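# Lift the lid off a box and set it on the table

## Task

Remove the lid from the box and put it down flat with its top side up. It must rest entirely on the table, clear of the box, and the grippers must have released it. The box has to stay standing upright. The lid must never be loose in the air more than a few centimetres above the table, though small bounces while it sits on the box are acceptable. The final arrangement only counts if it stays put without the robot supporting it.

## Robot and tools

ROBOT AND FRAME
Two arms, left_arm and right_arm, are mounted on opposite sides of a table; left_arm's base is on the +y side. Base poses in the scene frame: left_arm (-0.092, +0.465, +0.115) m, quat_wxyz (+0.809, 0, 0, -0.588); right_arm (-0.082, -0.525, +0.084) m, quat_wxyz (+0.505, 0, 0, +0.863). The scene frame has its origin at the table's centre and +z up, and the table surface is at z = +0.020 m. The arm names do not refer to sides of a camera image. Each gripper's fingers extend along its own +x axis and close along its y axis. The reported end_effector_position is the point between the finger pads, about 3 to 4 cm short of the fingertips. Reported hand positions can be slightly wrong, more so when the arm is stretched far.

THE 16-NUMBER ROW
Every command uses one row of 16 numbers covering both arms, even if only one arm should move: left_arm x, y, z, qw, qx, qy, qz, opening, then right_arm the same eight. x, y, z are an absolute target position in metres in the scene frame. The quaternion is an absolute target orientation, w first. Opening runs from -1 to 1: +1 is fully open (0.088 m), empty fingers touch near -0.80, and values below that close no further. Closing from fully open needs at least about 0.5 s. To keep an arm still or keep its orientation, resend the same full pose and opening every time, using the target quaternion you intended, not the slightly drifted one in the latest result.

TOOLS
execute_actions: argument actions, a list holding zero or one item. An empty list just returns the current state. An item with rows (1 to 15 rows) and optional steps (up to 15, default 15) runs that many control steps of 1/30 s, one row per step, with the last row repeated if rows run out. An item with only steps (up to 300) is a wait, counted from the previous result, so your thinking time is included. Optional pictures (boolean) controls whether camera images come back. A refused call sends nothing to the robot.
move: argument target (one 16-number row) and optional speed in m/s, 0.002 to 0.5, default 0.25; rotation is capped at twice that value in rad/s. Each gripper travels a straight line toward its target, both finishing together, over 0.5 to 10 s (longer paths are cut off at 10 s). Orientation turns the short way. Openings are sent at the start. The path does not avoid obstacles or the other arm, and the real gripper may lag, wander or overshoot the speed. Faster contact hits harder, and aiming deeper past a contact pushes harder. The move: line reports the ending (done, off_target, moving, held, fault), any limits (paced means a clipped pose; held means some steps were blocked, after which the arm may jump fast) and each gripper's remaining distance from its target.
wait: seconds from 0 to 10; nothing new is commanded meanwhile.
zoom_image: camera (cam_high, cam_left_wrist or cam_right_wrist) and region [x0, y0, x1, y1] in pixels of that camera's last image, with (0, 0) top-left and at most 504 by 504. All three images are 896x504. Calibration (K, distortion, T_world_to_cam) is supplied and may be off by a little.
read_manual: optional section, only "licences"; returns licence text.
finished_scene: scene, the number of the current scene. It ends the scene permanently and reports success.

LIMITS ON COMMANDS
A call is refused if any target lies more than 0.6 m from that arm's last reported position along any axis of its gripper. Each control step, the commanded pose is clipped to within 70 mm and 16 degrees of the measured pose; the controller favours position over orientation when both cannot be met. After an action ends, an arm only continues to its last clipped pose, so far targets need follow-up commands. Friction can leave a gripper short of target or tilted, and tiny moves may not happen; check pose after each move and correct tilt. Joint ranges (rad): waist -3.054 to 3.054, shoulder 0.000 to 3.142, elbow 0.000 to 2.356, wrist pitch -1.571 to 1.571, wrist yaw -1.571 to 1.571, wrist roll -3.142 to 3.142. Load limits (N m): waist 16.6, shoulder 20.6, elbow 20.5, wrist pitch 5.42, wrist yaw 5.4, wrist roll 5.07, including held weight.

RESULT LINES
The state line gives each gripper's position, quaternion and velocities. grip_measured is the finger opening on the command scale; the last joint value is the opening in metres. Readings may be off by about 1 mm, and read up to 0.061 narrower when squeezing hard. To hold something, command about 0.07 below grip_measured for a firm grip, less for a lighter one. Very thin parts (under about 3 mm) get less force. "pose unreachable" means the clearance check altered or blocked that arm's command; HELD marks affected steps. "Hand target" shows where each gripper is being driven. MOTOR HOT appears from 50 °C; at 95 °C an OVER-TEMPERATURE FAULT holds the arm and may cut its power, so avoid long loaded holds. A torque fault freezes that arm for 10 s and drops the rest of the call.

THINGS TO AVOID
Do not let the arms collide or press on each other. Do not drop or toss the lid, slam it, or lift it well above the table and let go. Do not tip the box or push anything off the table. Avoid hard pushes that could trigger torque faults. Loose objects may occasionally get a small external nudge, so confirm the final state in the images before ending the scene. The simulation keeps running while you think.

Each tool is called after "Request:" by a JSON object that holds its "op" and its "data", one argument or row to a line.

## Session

Request:
{"op": "execute_actions", "data": {
  "actions": []
}}

Scene clock: 0.00 s of 4100.00 s.
left_arm: end_effector_position=(-0.2901, +0.0601, +0.2774) grip_measured=+1.000 end_effector_quat_wxyz=(+0.069, +0.594, -0.551, -0.582) end_effector_velocity=(-0.003, +0.003, -0.001) end_effector_angular_velocity=(+0.007, -0.005, -0.018) | right_arm: end_effector_position=(+0.3064, -0.1806, +0.2661) grip_measured=+0.998 end_effector_quat_wxyz=(+0.842, -0.157, +0.311, +0.412) end_effector_velocity=(-0.002, -0.002, -0.003) end_effector_angular_velocity=(-0.007, +0.008, +0.008)
Joint positions: left_arm=[-0.796  1.636  1.117 -0.147 -0.089  1.909  0.088] | right_arm=[-1.407  1.904  1.553 -0.375 -0.176 -0.164  0.088]
Joint velocities: left_arm=[-0.007 -0.002 -0.002 -0.007  0.007  0.007  0.   ] | right_arm=[-0.002 -0.002 -0.007 -0.007 -0.007 -0.007 -0.   ]
Motor temperatures (°C, as the motors report them): left_arm=[25 26 28 27 26 24] | right_arm=[26 24 25 26 25 26]
Heat: left arm: hottest elbow 28 °C (+0.0 °C/min); right arm: hottest waist 26 °C (+0.0 °C/min).
Hand target (left_arm): -0.290, +0.060, +0.277; +0.069, +0.594, -0.551, -0.582
Hand target (right_arm): +0.306, -0.181, +0.266; +0.842, -0.157, +0.311, +0.412
camera_calibration (this result's frames):
cam_left_wrist: T_world_to_cam=[[0.566515, 0.406741, -0.716675, 0.342182], [0.823741, -0.255625, 0.50607, 0.141791], [0.0226392, -0.87705, -0.479865, 0.266028], [0, 0, 0, 1]] pos_world=[-0.316672, 0.130386, 0.301134]
cam_right_wrist: T_world_to_cam=[[0.80815, -0.588837, -0.0128478, -0.339161], [-0.504387, -0.680654, -0.531323, 0.20708], [0.304118, 0.435869, -0.847072, 0.290895], [0, 0, 0, 1]] pos_world=[0.290075, -0.185552, 0.352078]

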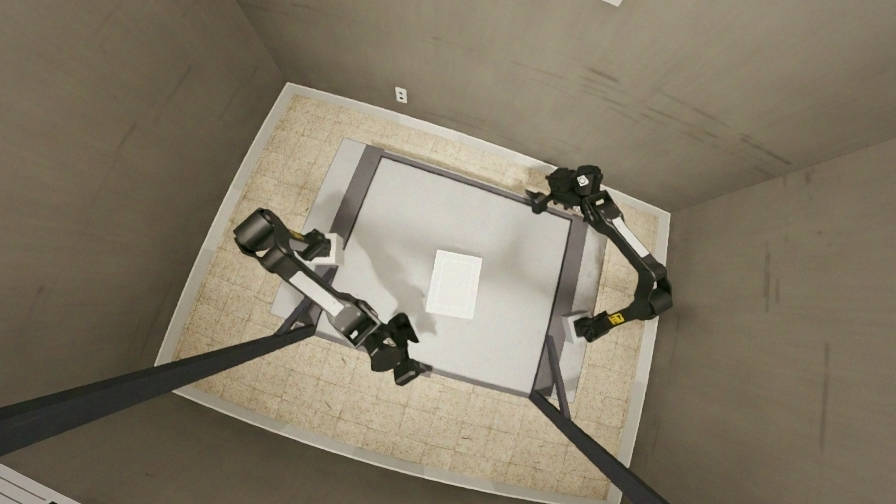

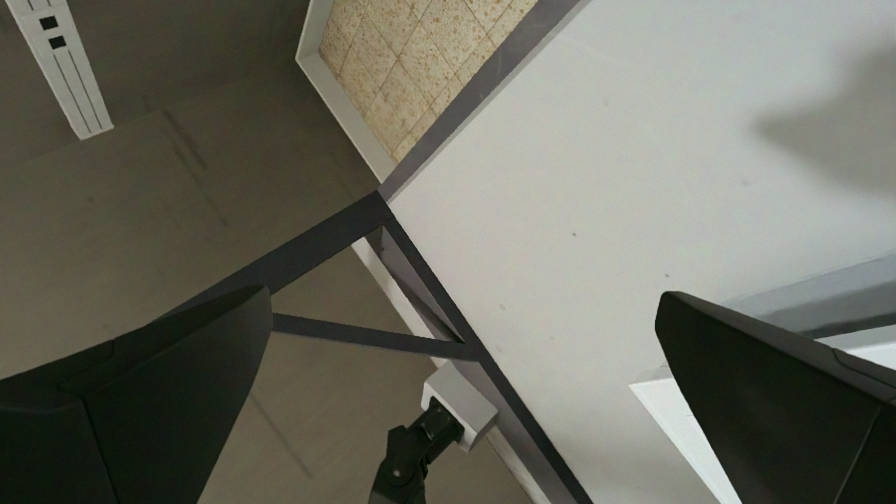

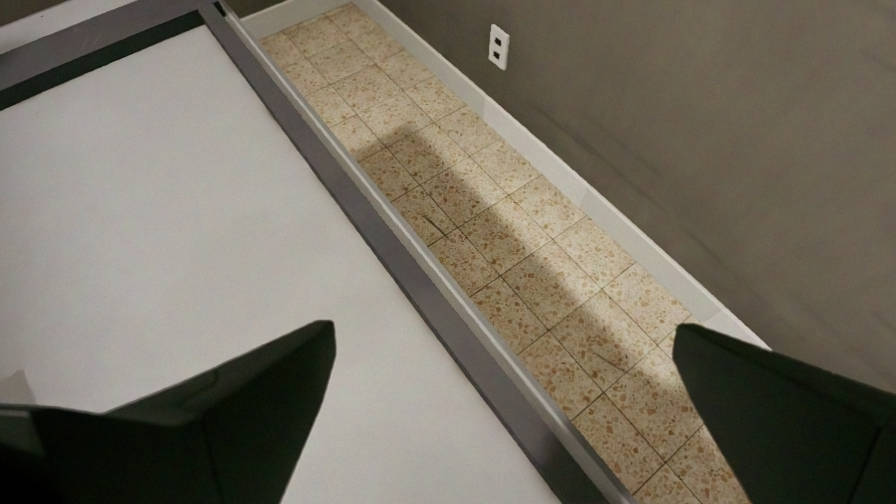

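Request:
{"op": "move", "data": {
  "target": [-0.1,0.17,0.22,0.734,0.168,0.197,-0.627,1,-0.045,-0.18,0.2,0.627,-0.197,0.168,0.734,1]
}}

Request:
{"op": "move", "data": {
  "target": [-0.094,0.132,0.112,0.753,0.085,0.1,-0.643,1,-0.05,-0.146,0.108,0.643,-0.1,0.085,0.753,1],
  "speed": 0.12
}}

Scene clock: 6.70 s of 4100.00 s.
left_arm: end_effector_position=(-0.1003, +0.1657, +0.2257) grip_measured=+1.000 end_effector_quat_wxyz=(+0.734, +0.166, +0.192, -0.630) end_effector_velocity=(+0.002, +0.003, -0.001) end_effector_angular_velocity=(+0.001, +0.002, +0.012) | right_arm: end_effector_position=(-0.0449, -0.1784, +0.2003) grip_measured=+0.998 end_effector_quat_wxyz=(+0.624, -0.201, +0.172, +0.735) end_effector_velocity=(-0.004, -0.002, -0.003) end_effector_angular_velocity=(-0.010, +0.001, +0.017)
Joint positions: left_arm=[-0.475  1.05   0.345  0.171 -0.273 -0.156  0.088] | right_arm=[-0.771  1.314  0.537  0.2   -0.361 -0.225  0.088]
Joint velocities: left_arm=[ 0.002 -0.012 -0.007 -0.007 -0.007 -0.007  0.   ] | right_arm=[ 0.007 -0.002 -0.007 -0.007 -0.007 -0.007  0.   ]
Motor temperatures (°C, as the motors report them): left_arm=[25 27 29 27 26 24] | right_arm=[26 26 26 27 25 26]
Heat: left arm: hottest elbow 29 °C (+9.0 °C/min); right arm: hottest wrist pitch 27 °C (+9.0 °C/min).
Hand target (left_arm): -0.099, +0.169, +0.221; +0.734, +0.168, +0.197, -0.628
Hand target (right_arm): -0.046, -0.179, +0.201; +0.626, -0.199, +0.170, +0.734
Off the commanded pose (left_arm): 0.007 m, 1 deg.
Off the commanded pose (right_arm): 0.002 m, 1 deg.
move: done
camera_calibration (this result's frames):
cam_left_wrist: T_world_to_cam=[[-0.989475, -0.14308, 0.0216141, -0.0769234], [-0.123901, 0.760567, -0.637327, 0.0332384], [0.0747495, -0.633297, -0.77029, 0.359993], [0, 0, 0, 1]] pos_world=[-0.0989048, 0.191697, 0.300146]
cam_right_wrist: T_world_to_cam=[[0.981367, 0.191473, -0.0160514, 0.0928235], [0.131217, -0.728865, -0.671966, 0.0445427], [-0.140363, 0.657338, -0.740408, 0.339182], [0, 0, 0, 1]] pos_world=[-0.0493301, -0.208265, 0.282554]

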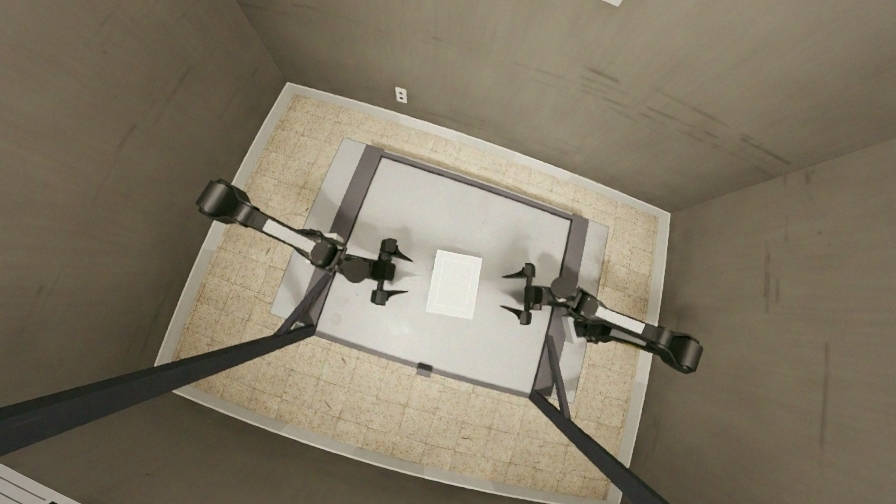

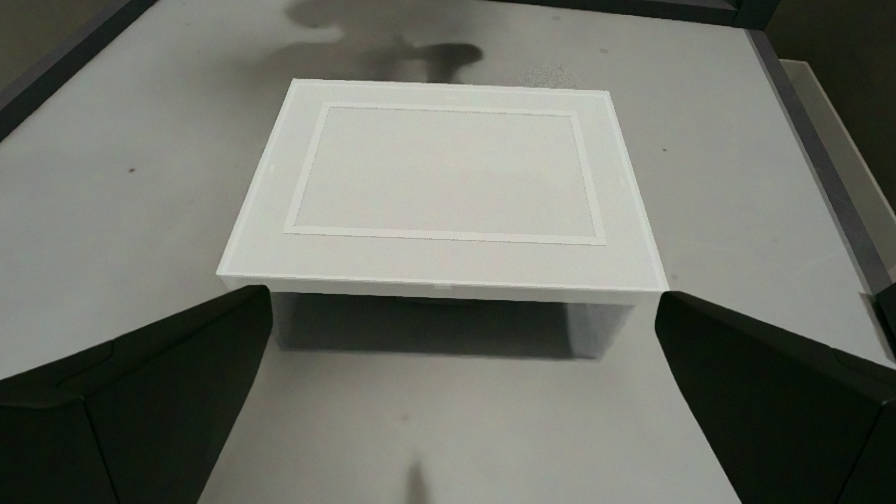

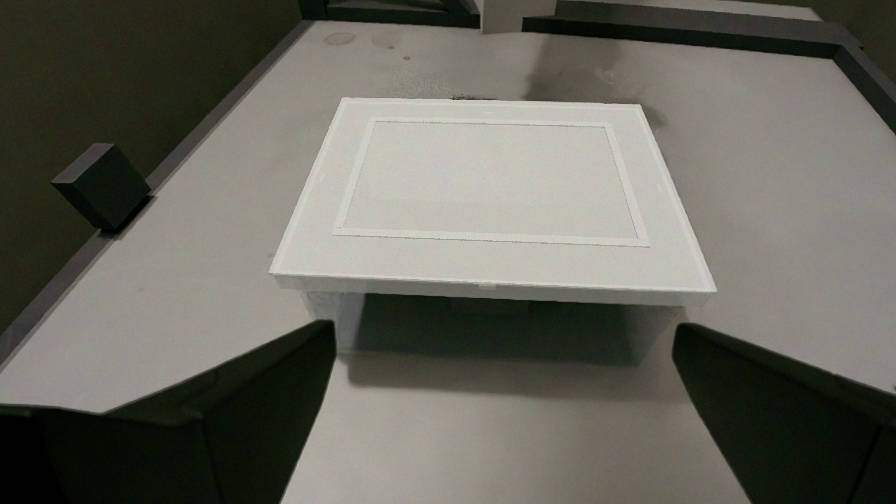

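Scene clock: 8.33 s of 4100.00 s.
left_arm: end_effector_position=(-0.0953, +0.1345, +0.1156) grip_measured=+1.000 end_effector_quat_wxyz=(+0.752, +0.110, +0.133, -0.636) end_effector_velocity=(+0.002, +0.000, -0.005) end_effector_angular_velocity=(+0.010, -0.003, +0.021) | right_arm: end_effector_position=(-0.0486, -0.1489, +0.1091) grip_measured=+0.998 end_effector_quat_wxyz=(+0.645, -0.105, +0.085, +0.752) end_effector_velocity=(-0.000, -0.000, -0.001) end_effector_angular_velocity=(+0.014, +0.019, -0.001)
Joint positions: left_arm=[-0.449  2.137  0.199  1.575 -0.283 -0.109  0.088] | right_arm=[-0.745  2.07   0.37   1.408 -0.371 -0.115  0.088]
Joint velocities: left_arm=[-0.002  0.027  0.007  0.007 -0.022 -0.007  0.   ] | right_arm=[-0.002  0.032 -0.002  0.051 -0.007  0.022 -0.   ]
Motor temperatures (°C, as the motors report them): left_arm=[25 27 29 27 26 24] | right_arm=[26 26 26 27 25 26]
Heat: left arm: hottest elbow 29 °C (+7.2 °C/min); right arm: hottest wrist pitch 27 °C (+7.2 °C/min).
Hand target (left_arm): -0.094, +0.133, +0.114; +0.753, +0.112, +0.131, -0.634
Hand target (right_arm): -0.050, -0.147, +0.109; +0.643, -0.101, +0.085, +0.754
Off the commanded pose (left_arm): 0.005 m, 5 deg.
Off the commanded pose (right_arm): 0.003 m, 1 deg.
joint sent to its limit (left arm) — the command would take joint 4 (wrist pitch) past its upper limit, so that joint was sent only as far as its limit.
move: off_target (left_arm)
camera_calibration (this result's frames):
cam_left_wrist: T_world_to_cam=[[-0.987662, -0.15445, 0.0258459, -0.0728813], [-0.120459, 0.643858, -0.755603, 0.0171057], [0.100062, -0.749394, -0.65452, 0.259677], [0, 0, 0, 1]] pos_world=[-0.0959054, 0.17233, 0.184773]
cam_right_wrist: T_world_to_cam=[[0.982667, 0.18538, 0.000160108, 0.086723], [0.100162, -0.530213, -0.841927, 0.0518569], [-0.155992, 0.82735, -0.539591, 0.254415], [0, 0, 0, 1]] pos_world=[-0.0507273, -0.199072, 0.180926]

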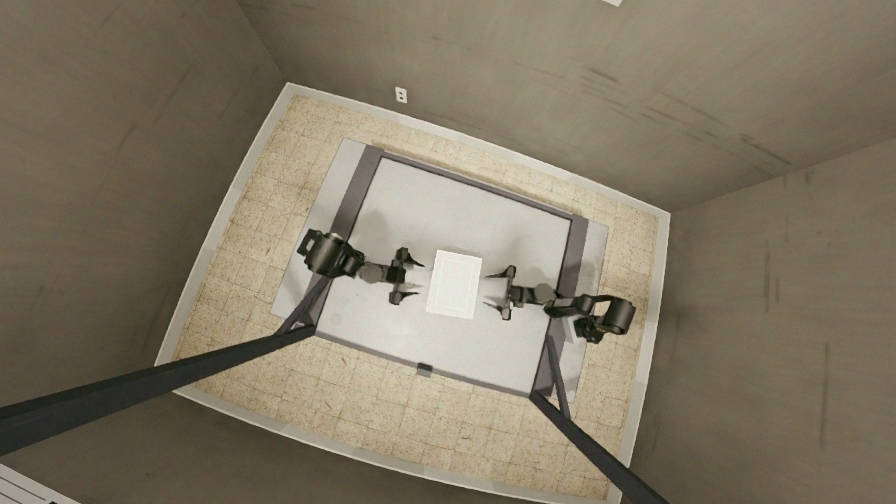

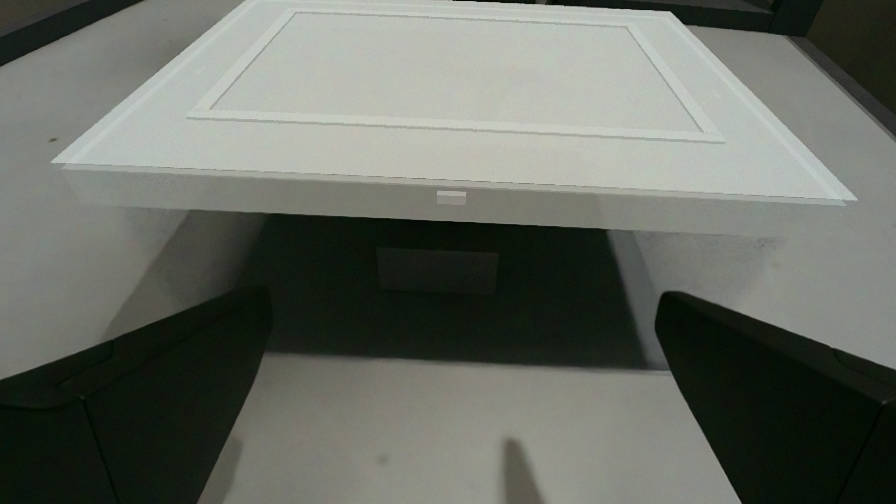

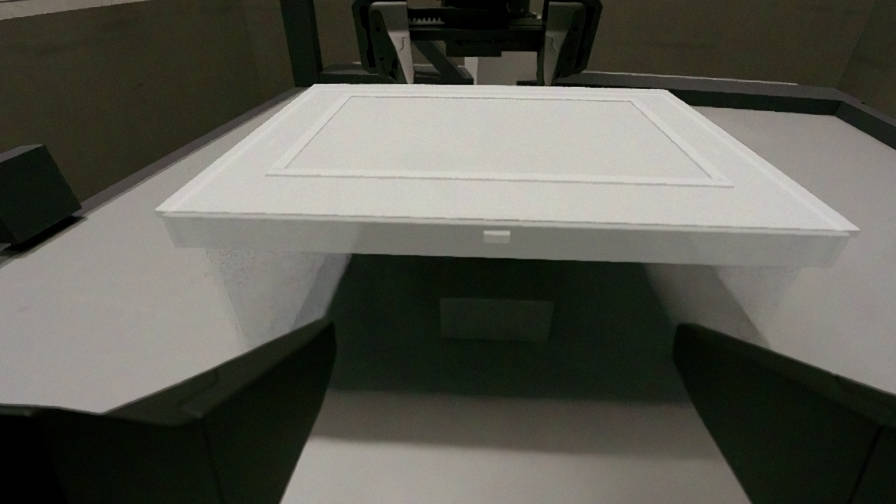

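Request:
{"op": "move", "data": {
  "target": [-0.092,0.12,0.095,0.749,0.113,0.132,-0.639,1,-0.052,-0.135,0.086,0.643,-0.1,0.085,0.753,1],
  "speed": 0.05
}}

Request:
{"op": "move", "data": {
  "target": [-0.086,0.082,0.095,0.749,0.113,0.132,-0.639,1,-0.058,-0.096,0.086,0.643,-0.1,0.085,0.753,1],
  "speed": 0.03
}}

Scene clock: 9.97 s of 4100.00 s.
left_arm: end_effector_position=(-0.0930, +0.1209, +0.0973) grip_measured=+1.000 end_effector_quat_wxyz=(+0.749, +0.118, +0.141, -0.637) end_effector_velocity=(+0.004, +0.001, -0.005) end_effector_angular_velocity=(+0.022, -0.017, +0.020) | right_arm: end_effector_position=(-0.0518, -0.1366, +0.0870) grip_measured=+0.998 end_effector_quat_wxyz=(+0.642, -0.102, +0.085, +0.755) end_effector_velocity=(-0.002, +0.001, -0.001) end_effector_angular_velocity=(+0.002, +0.008, +0.008)
Joint positions: left_arm=[-0.425  2.233  0.272  1.578 -0.254 -0.104  0.088] | right_arm=[-0.726  2.222  0.434  1.504 -0.362 -0.107  0.088]
Joint velocities: left_arm=[ 0.002  0.007  0.007 -0.022 -0.022  0.007  0.   ] | right_arm=[ 0.002  0.012  0.007  0.007 -0.007  0.007  0.   ]
Motor temperatures (°C, as the motors report them): left_arm=[25 27 29 27 26 24] | right_arm=[26 26 26 27 25 26]
Heat: left arm: hottest elbow 29 °C (+6.0 °C/min); right arm: hottest wrist pitch 27 °C (+6.0 °C/min).
Hand target (left_arm): -0.092, +0.120, +0.095; +0.749, +0.121, +0.141, -0.636
Hand target (right_arm): -0.052, -0.135, +0.086; +0.644, -0.100, +0.085, +0.754
Off the commanded pose (left_arm): 0.003 m, 1 deg.
Off the commanded pose (right_arm): 0.002 m, 0 deg.
joint sent to its limit (left arm) — the command would take joint 4 (wrist pitch) past its upper limit, so that joint was sent only as far as its limit.
move: done
camera_calibration (this result's frames):
cam_left_wrist: T_world_to_cam=[[-0.988298, -0.150488, 0.0248943, -0.0726629], [-0.11939, 0.661609, -0.740284, 0.00873648], [0.0949338, -0.734593, -0.671834, 0.236654], [0, 0, 0, 1]] pos_world=[-0.093236, 0.157129, 0.167268]
cam_right_wrist: T_world_to_cam=[[0.981155, 0.193196, -0.0032438, 0.0888826], [0.100651, -0.525345, -0.844915, 0.0410521], [-0.164938, 0.828666, -0.53489, 0.23113], [0, 0, 0, 1]] pos_world=[-0.0532173, -0.187135, 0.158603]

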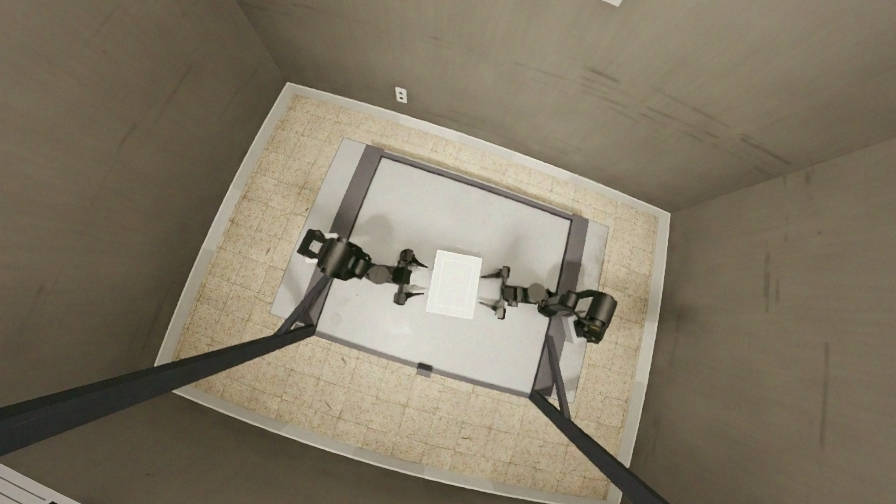

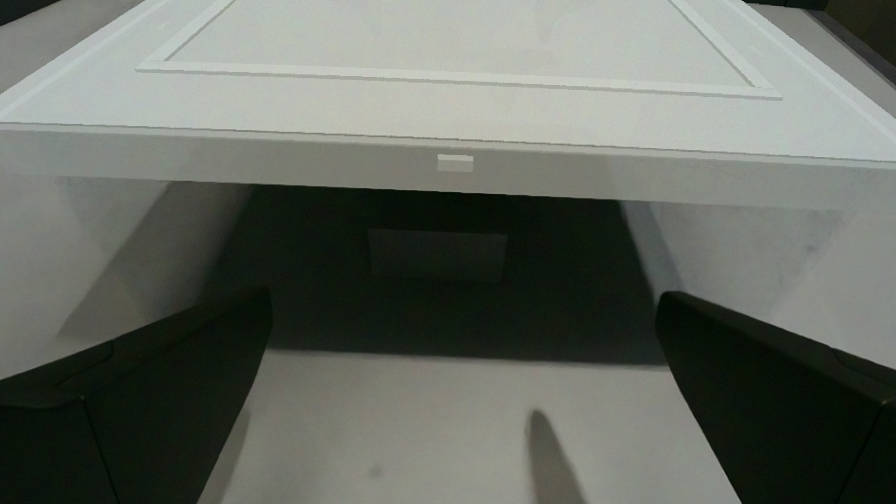

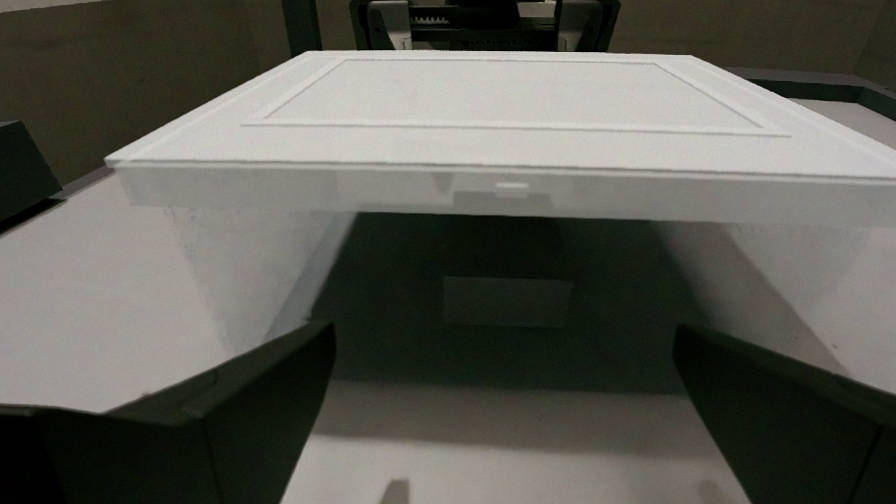

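Scene clock: 11.57 s of 4100.00 s.
left_arm: end_effector_position=(-0.0914, +0.0958, +0.0971) grip_measured=+1.000 end_effector_quat_wxyz=(+0.745, +0.115, +0.136, -0.643) end_effector_velocity=(+0.000, +0.001, -0.001) end_effector_angular_velocity=(+0.006, +0.004, +0.007) | right_arm: end_effector_position=(-0.0528, -0.1106, +0.0872) grip_measured=+0.998 end_effector_quat_wxyz=(+0.645, -0.103, +0.085, +0.752) end_effector_velocity=(+0.002, +0.000, +0.000) end_effector_angular_velocity=(+0.001, -0.018, +0.006)
Joint positions: left_arm=[-0.398  2.236  0.365  1.504 -0.216 -0.085  0.088] | right_arm=[-0.698  2.23   0.534  1.412 -0.326 -0.099  0.088]
Joint velocities: left_arm=[-0.002 -0.002 -0.002 -0.007 -0.007 -0.007  0.   ] | right_arm=[-0.007 -0.002  0.002 -0.007 -0.007 -0.022 -0.   ]
Motor temperatures (°C, as the motors report them): left_arm=[25 27 29 28 26 24] | right_arm=[26 26 26 27 25 26]
Heat: left arm: hottest elbow 29 °C (+5.2 °C/min); right arm: hottest wrist pitch 27 °C (+5.2 °C/min).
Hand target (left_arm): -0.086, +0.083, +0.095; +0.749, +0.113, +0.132, -0.639
Hand target (right_arm): -0.058, -0.097, +0.086; +0.644, -0.100, +0.085, +0.754
Off the commanded pose (left_arm): 0.015 m, 1 deg.
Off the commanded pose (right_arm): 0.016 m, 0 deg.
move: off_target (left_arm, right_arm)
camera_calibration (this result's frames):
cam_left_wrist: T_world_to_cam=[[-0.990451, -0.135635, 0.0246826, -0.0764111], [-0.108267, 0.65442, -0.74834, 0.0279099], [0.0853484, -0.743866, -0.662856, 0.217062], [0, 0, 0, 1]] pos_world=[-0.0911856, 0.132836, 0.166653]
cam_right_wrist: T_world_to_cam=[[0.982713, 0.185135, -0.000731103, 0.0838112], [0.0987604, -0.52756, -0.843757, 0.0545435], [-0.156595, 0.829099, -0.536724, 0.210129], [0, 0, 0, 1]] pos_world=[-0.054844, -0.160959, 0.158864]

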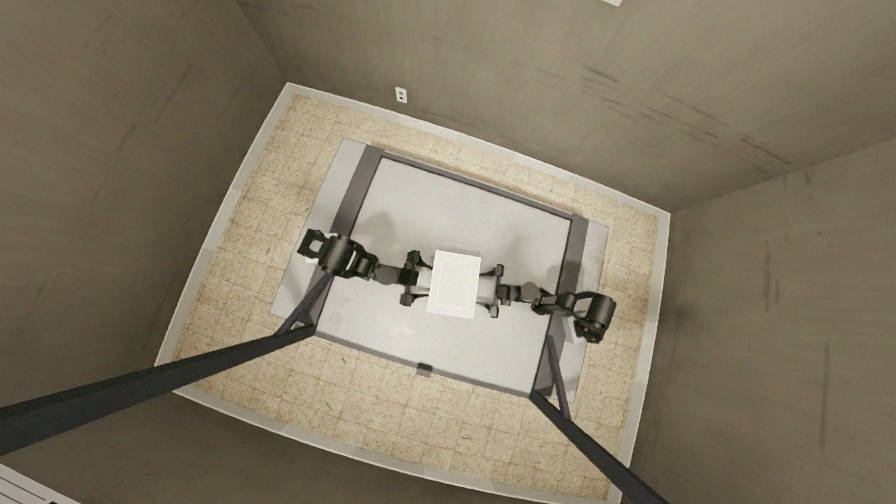

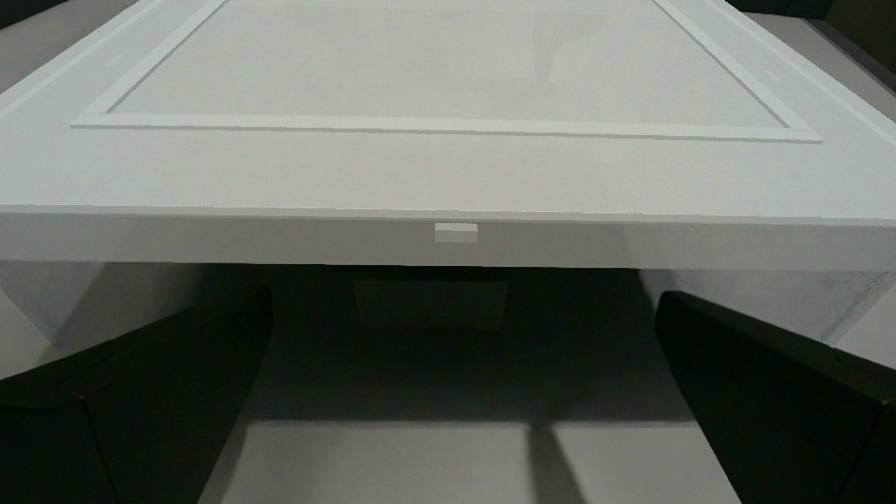

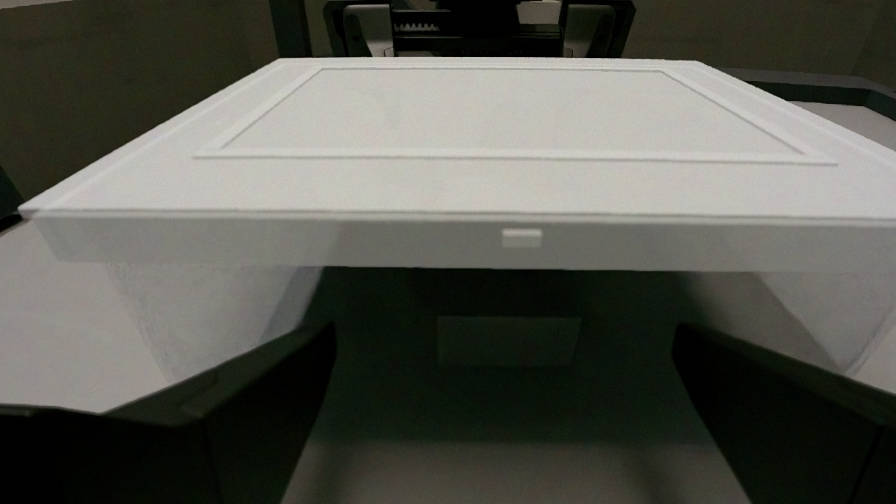

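Request:
{"op": "move", "data": {
  "target": [-0.088,0.086,0.128,0.753,0.085,0.1,-0.643,1,-0.056,-0.099,0.128,0.643,-0.1,0.085,0.753,1],
  "speed": 0.015
}}

Scene clock: 15.63 s of 4100.00 s.
left_arm: end_effector_position=(-0.0910, +0.0947, +0.1097) grip_measured=+1.000 end_effector_quat_wxyz=(+0.747, +0.109, +0.121, -0.644) end_effector_velocity=(-0.002, +0.000, +0.001) end_effector_angular_velocity=(+0.004, -0.005, -0.012) | right_arm: end_effector_position=(-0.0542, -0.1121, +0.1035) grip_measured=+0.998 end_effector_quat_wxyz=(+0.642, -0.120, +0.117, +0.748) end_effector_velocity=(-0.003, -0.003, -0.001) end_effector_angular_velocity=(-0.012, -0.010, +0.025)
Joint positions: left_arm=[-0.398  2.193  0.354  1.503 -0.221 -0.069  0.088] | right_arm=[-0.693  2.069  0.528  1.186 -0.318 -0.094  0.088]
Joint velocities: left_arm=[-0.002 -0.007 -0.002 -0.007  0.007  0.007  0.   ] | right_arm=[-0.002 -0.012 -0.007 -0.022 -0.022 -0.022 -0.   ]
Motor temperatures (°C, as the motors report them): left_arm=[25 28 29 28 26 25] | right_arm=[26 27 27 27 25 26]
Heat: left arm: hottest elbow 29 °C (+3.8 °C/min); right arm: hottest shoulder 27 °C (+3.8 °C/min).
Hand target (left_arm): -0.088, +0.086, +0.128; +0.754, +0.085, +0.100, -0.644
Hand target (right_arm): -0.056, -0.100, +0.128; +0.644, -0.100, +0.085, +0.754
Off the commanded pose (left_arm): 0.020 m, 4 deg.
Off the commanded pose (right_arm): 0.028 m, 4 deg.
move: off_target (left_arm, right_arm)
camera_calibration (this result's frames):
cam_left_wrist: T_world_to_cam=[[-0.990948, -0.133387, 0.0151951, -0.0756946], [-0.0969929, 0.633087, -0.76798, 0.0432721], [0.0928184, -0.762501, -0.640294, 0.224591], [0, 0, 0, 1]] pos_world=[-0.0916585, 0.133759, 0.178186]
cam_right_wrist: T_world_to_cam=[[0.983172, 0.180398, -0.0288038, 0.0878422], [0.0840609, -0.58673, -0.805408, 0.056191], [-0.162194, 0.789433, -0.592021, 0.220887], [0, 0, 0, 1]] pos_world=[-0.0552609, -0.157253, 0.178556]

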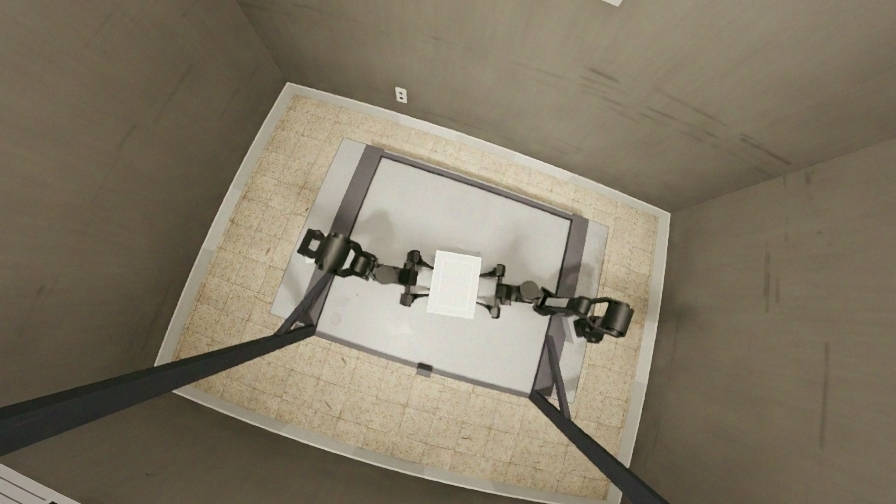

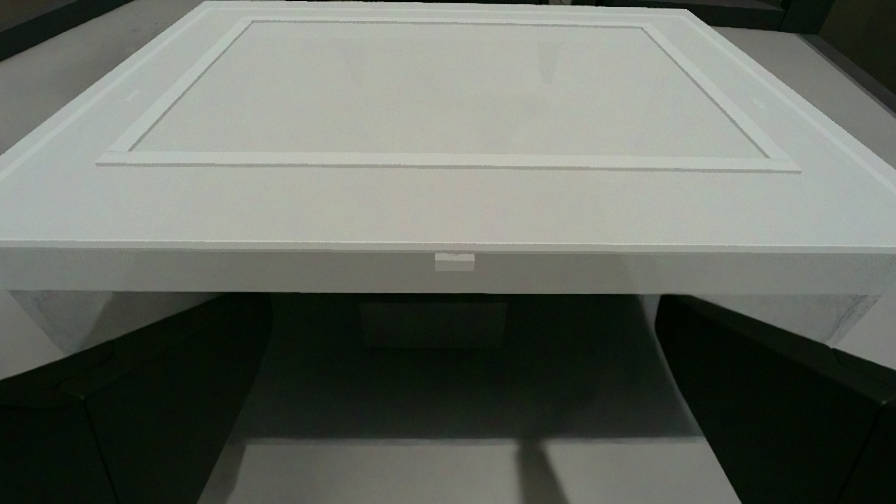

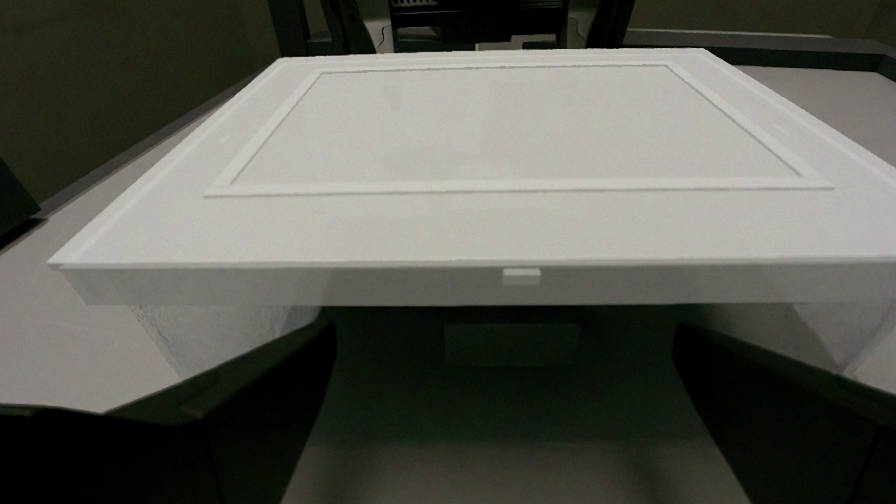

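Request:
{"op": "move", "data": {
  "target": [-0.088,0.085,0.148,0.753,0.085,0.1,-0.643,1,-0.056,-0.101,0.15,0.643,-0.1,0.085,0.753,1],
  "speed": 0.012
}}

Scene clock: 20.43 s of 4100.00 s.
left_arm: end_effector_position=(-0.0897, +0.0884, +0.1416) grip_measured=+1.000 end_effector_quat_wxyz=(+0.751, +0.092, +0.107, -0.645) end_effector_velocity=(+0.001, +0.001, -0.001) end_effector_angular_velocity=(+0.006, +0.000, +0.016) | right_arm: end_effector_position=(-0.0542, -0.1060, +0.1390) grip_measured=+0.998 end_effector_quat_wxyz=(+0.644, -0.109, +0.098, +0.751) end_effector_velocity=(-0.000, -0.002, -0.001) end_effector_angular_velocity=(-0.006, -0.003, +0.007)
Joint positions: left_arm=[-0.395  2.041  0.351  1.399 -0.224 -0.066  0.088] | right_arm=[-0.69   1.938  0.542  1.086 -0.318 -0.093  0.088]
Joint velocities: left_arm=[-0.007 -0.002 -0.002 -0.007 -0.022 -0.007  0.   ] | right_arm=[-0.002 -0.007 -0.007 -0.007 -0.007 -0.007 -0.   ]
Motor temperatures (°C, as the motors report them): left_arm=[25 29 29 29 26 24] | right_arm=[26 28 27 28 25 26]
Heat: left arm: hottest shoulder 29 °C (+2.9 °C/min); right arm: hottest shoulder 28 °C (+5.9 °C/min).
Hand target (left_arm): -0.088, +0.085, +0.148; +0.754, +0.085, +0.100, -0.644
Hand target (right_arm): -0.056, -0.101, +0.150; +0.644, -0.100, +0.085, +0.754
Off the commanded pose (left_arm): 0.007 m, 1 deg.
Off the commanded pose (right_arm): 0.012 m, 2 deg.
move: off_target (right_arm)
camera_calibration (this result's frames):
cam_left_wrist: T_world_to_cam=[[-0.990139, -0.138555, 0.0206637, -0.0759649], [-0.100205, 0.597426, -0.795639, 0.0786927], [0.097895, -0.789864, -0.605419, 0.238003], [0, 0, 0, 1]] pos_world=[-0.0906296, 0.130451, 0.208272]
cam_right_wrist: T_world_to_cam=[[0.982883, 0.183721, -0.013662, 0.0860025], [0.0914054, -0.550705, -0.82968, 0.0960164], [-0.159953, 0.81423, -0.558072, 0.23514], [0, 0, 0, 1]] pos_world=[-0.0556955, -0.154382, 0.212063]

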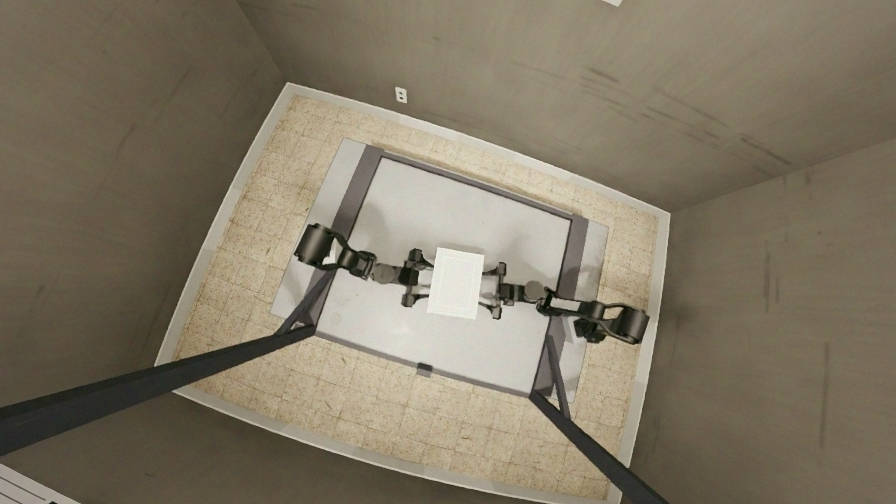

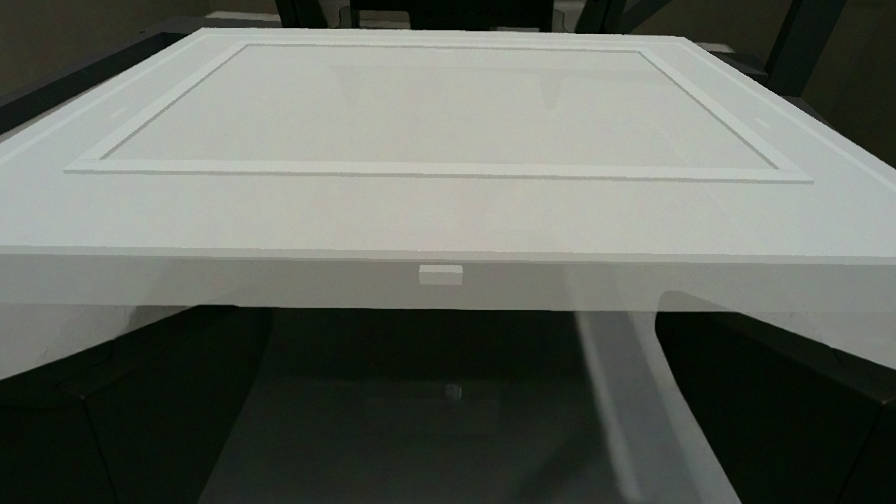

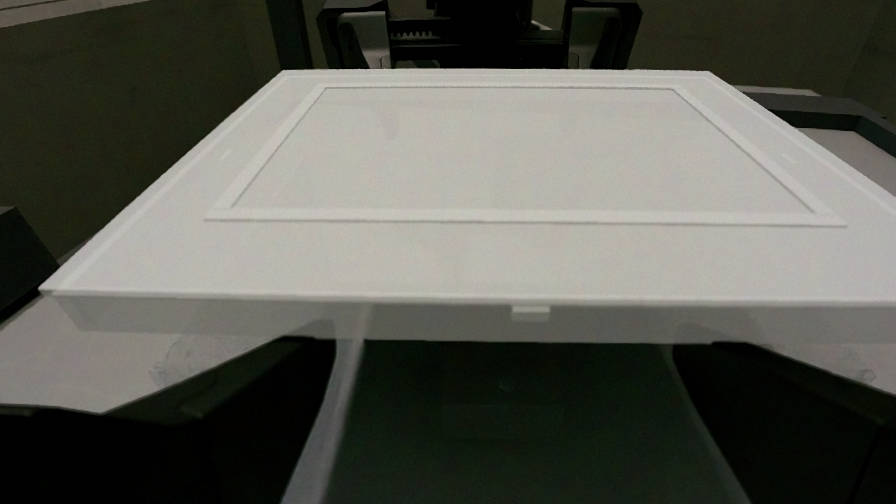

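Request:
{"op": "move", "data": {
  "target": [0.155,0.115,0.155,0.753,0.085,0.1,-0.643,1,0.184,-0.057,0.155,0.643,-0.1,0.085,0.753,1],
  "speed": 0.05
}}

Scene clock: 26.43 s of 4100.00 s.
left_arm: end_effector_position=(+0.1511, +0.1138, +0.1548) grip_measured=+1.000 end_effector_quat_wxyz=(+0.754, +0.083, +0.104, -0.643) end_effector_velocity=(+0.002, +0.000, -0.003) end_effector_angular_velocity=(+0.010, +0.032, +0.015) | right_arm: end_effector_position=(+0.1829, -0.0596, +0.1534) grip_measured=+0.998 end_effector_quat_wxyz=(+0.647, -0.098, +0.089, +0.751) end_effector_velocity=(+0.003, +0.000, -0.000) end_effector_angular_velocity=(-0.003, -0.008, -0.007)
Joint positions: left_arm=[0.502 2.066 0.637 1.097 0.63  0.191 0.088] | right_arm=[-1.239  2.25   1.25   0.597 -0.837 -0.299  0.088]
Joint velocities: left_arm=[ 0.002  0.002  0.007 -0.022 -0.007 -0.022  0.   ] | right_arm=[-0.002  0.002  0.007 -0.007  0.007 -0.007 -0.   ]
Motor temperatures (°C, as the motors report them): left_arm=[25 29 29 30 26 25] | right_arm=[26 29 27 29 25 26]
Heat: left arm: hottest wrist pitch 30 °C (+4.5 °C/min); right arm: hottest shoulder 29 °C (+6.8 °C/min).
Hand target (left_arm): +0.154, +0.112, +0.154; +0.754, +0.085, +0.101, -0.644
Hand target (right_arm): +0.184, -0.058, +0.154; +0.644, -0.098, +0.085, +0.754
Off the commanded pose (left_arm): 0.004 m, 0 deg.
Off the commanded pose (right_arm): 0.003 m, 1 deg.
move: done
camera_calibration (this result's frames):
cam_left_wrist: T_world_to_cam=[[-0.988875, -0.145803, 0.0294391, 0.164978], [-0.109763, 0.581712, -0.805955, 0.103025], [0.100386, -0.800221, -0.591244, 0.241088], [0, 0, 0, 1]] pos_world=[0.150249, 0.157047, 0.220719]
cam_right_wrist: T_world_to_cam=[[0.983525, 0.180234, -0.0139012, -0.155569], [0.0848068, -0.527959, -0.845025, 0.11668], [-0.159642, 0.829924, -0.534546, 0.240568], [0, 0, 0, 1]] pos_world=[0.181516, -0.110012, 0.22503]

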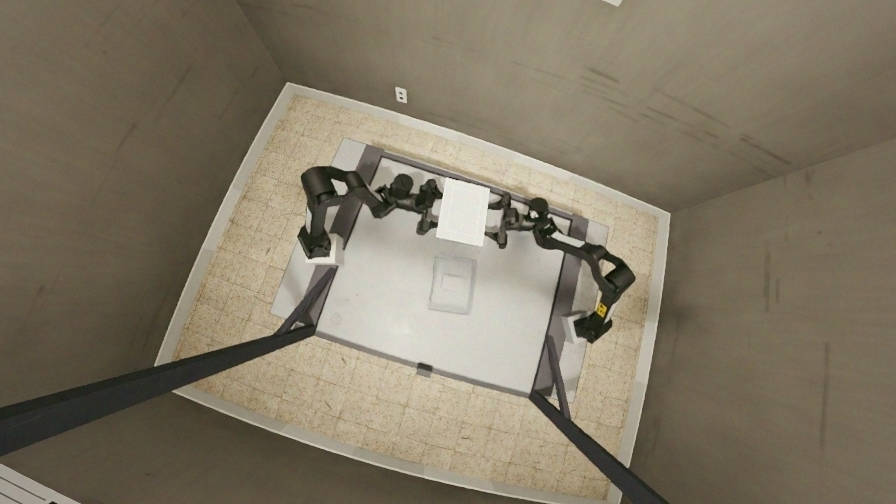

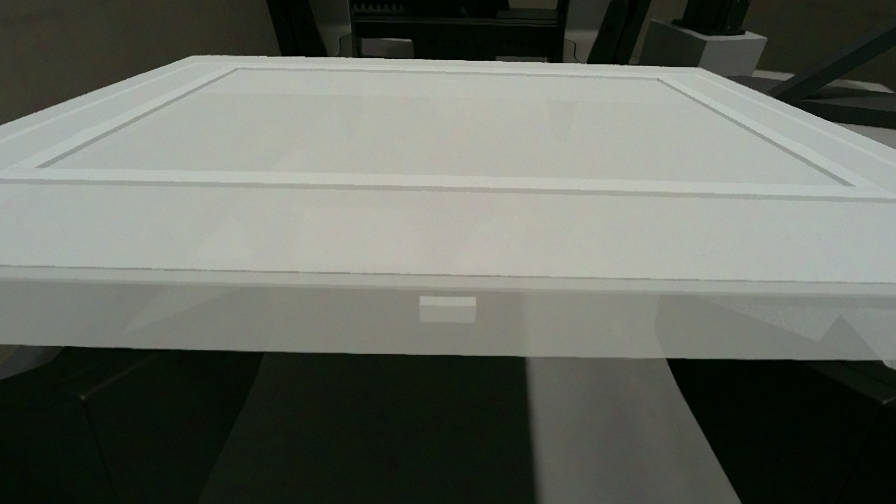

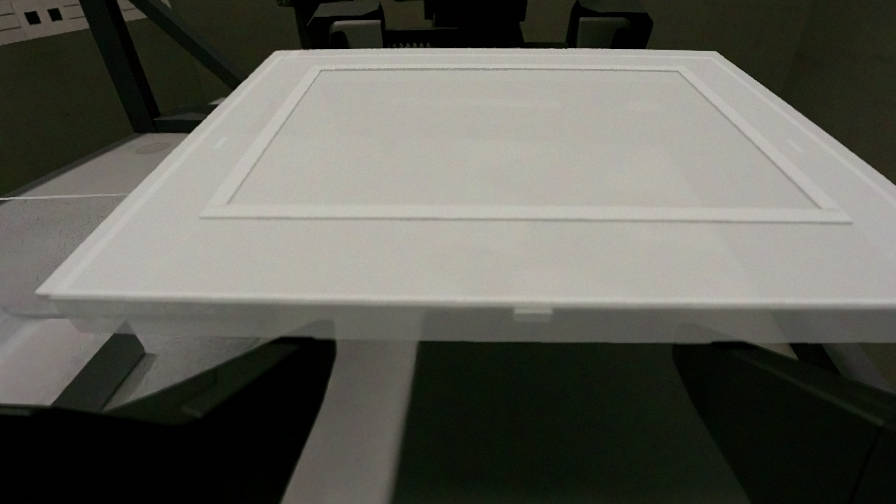

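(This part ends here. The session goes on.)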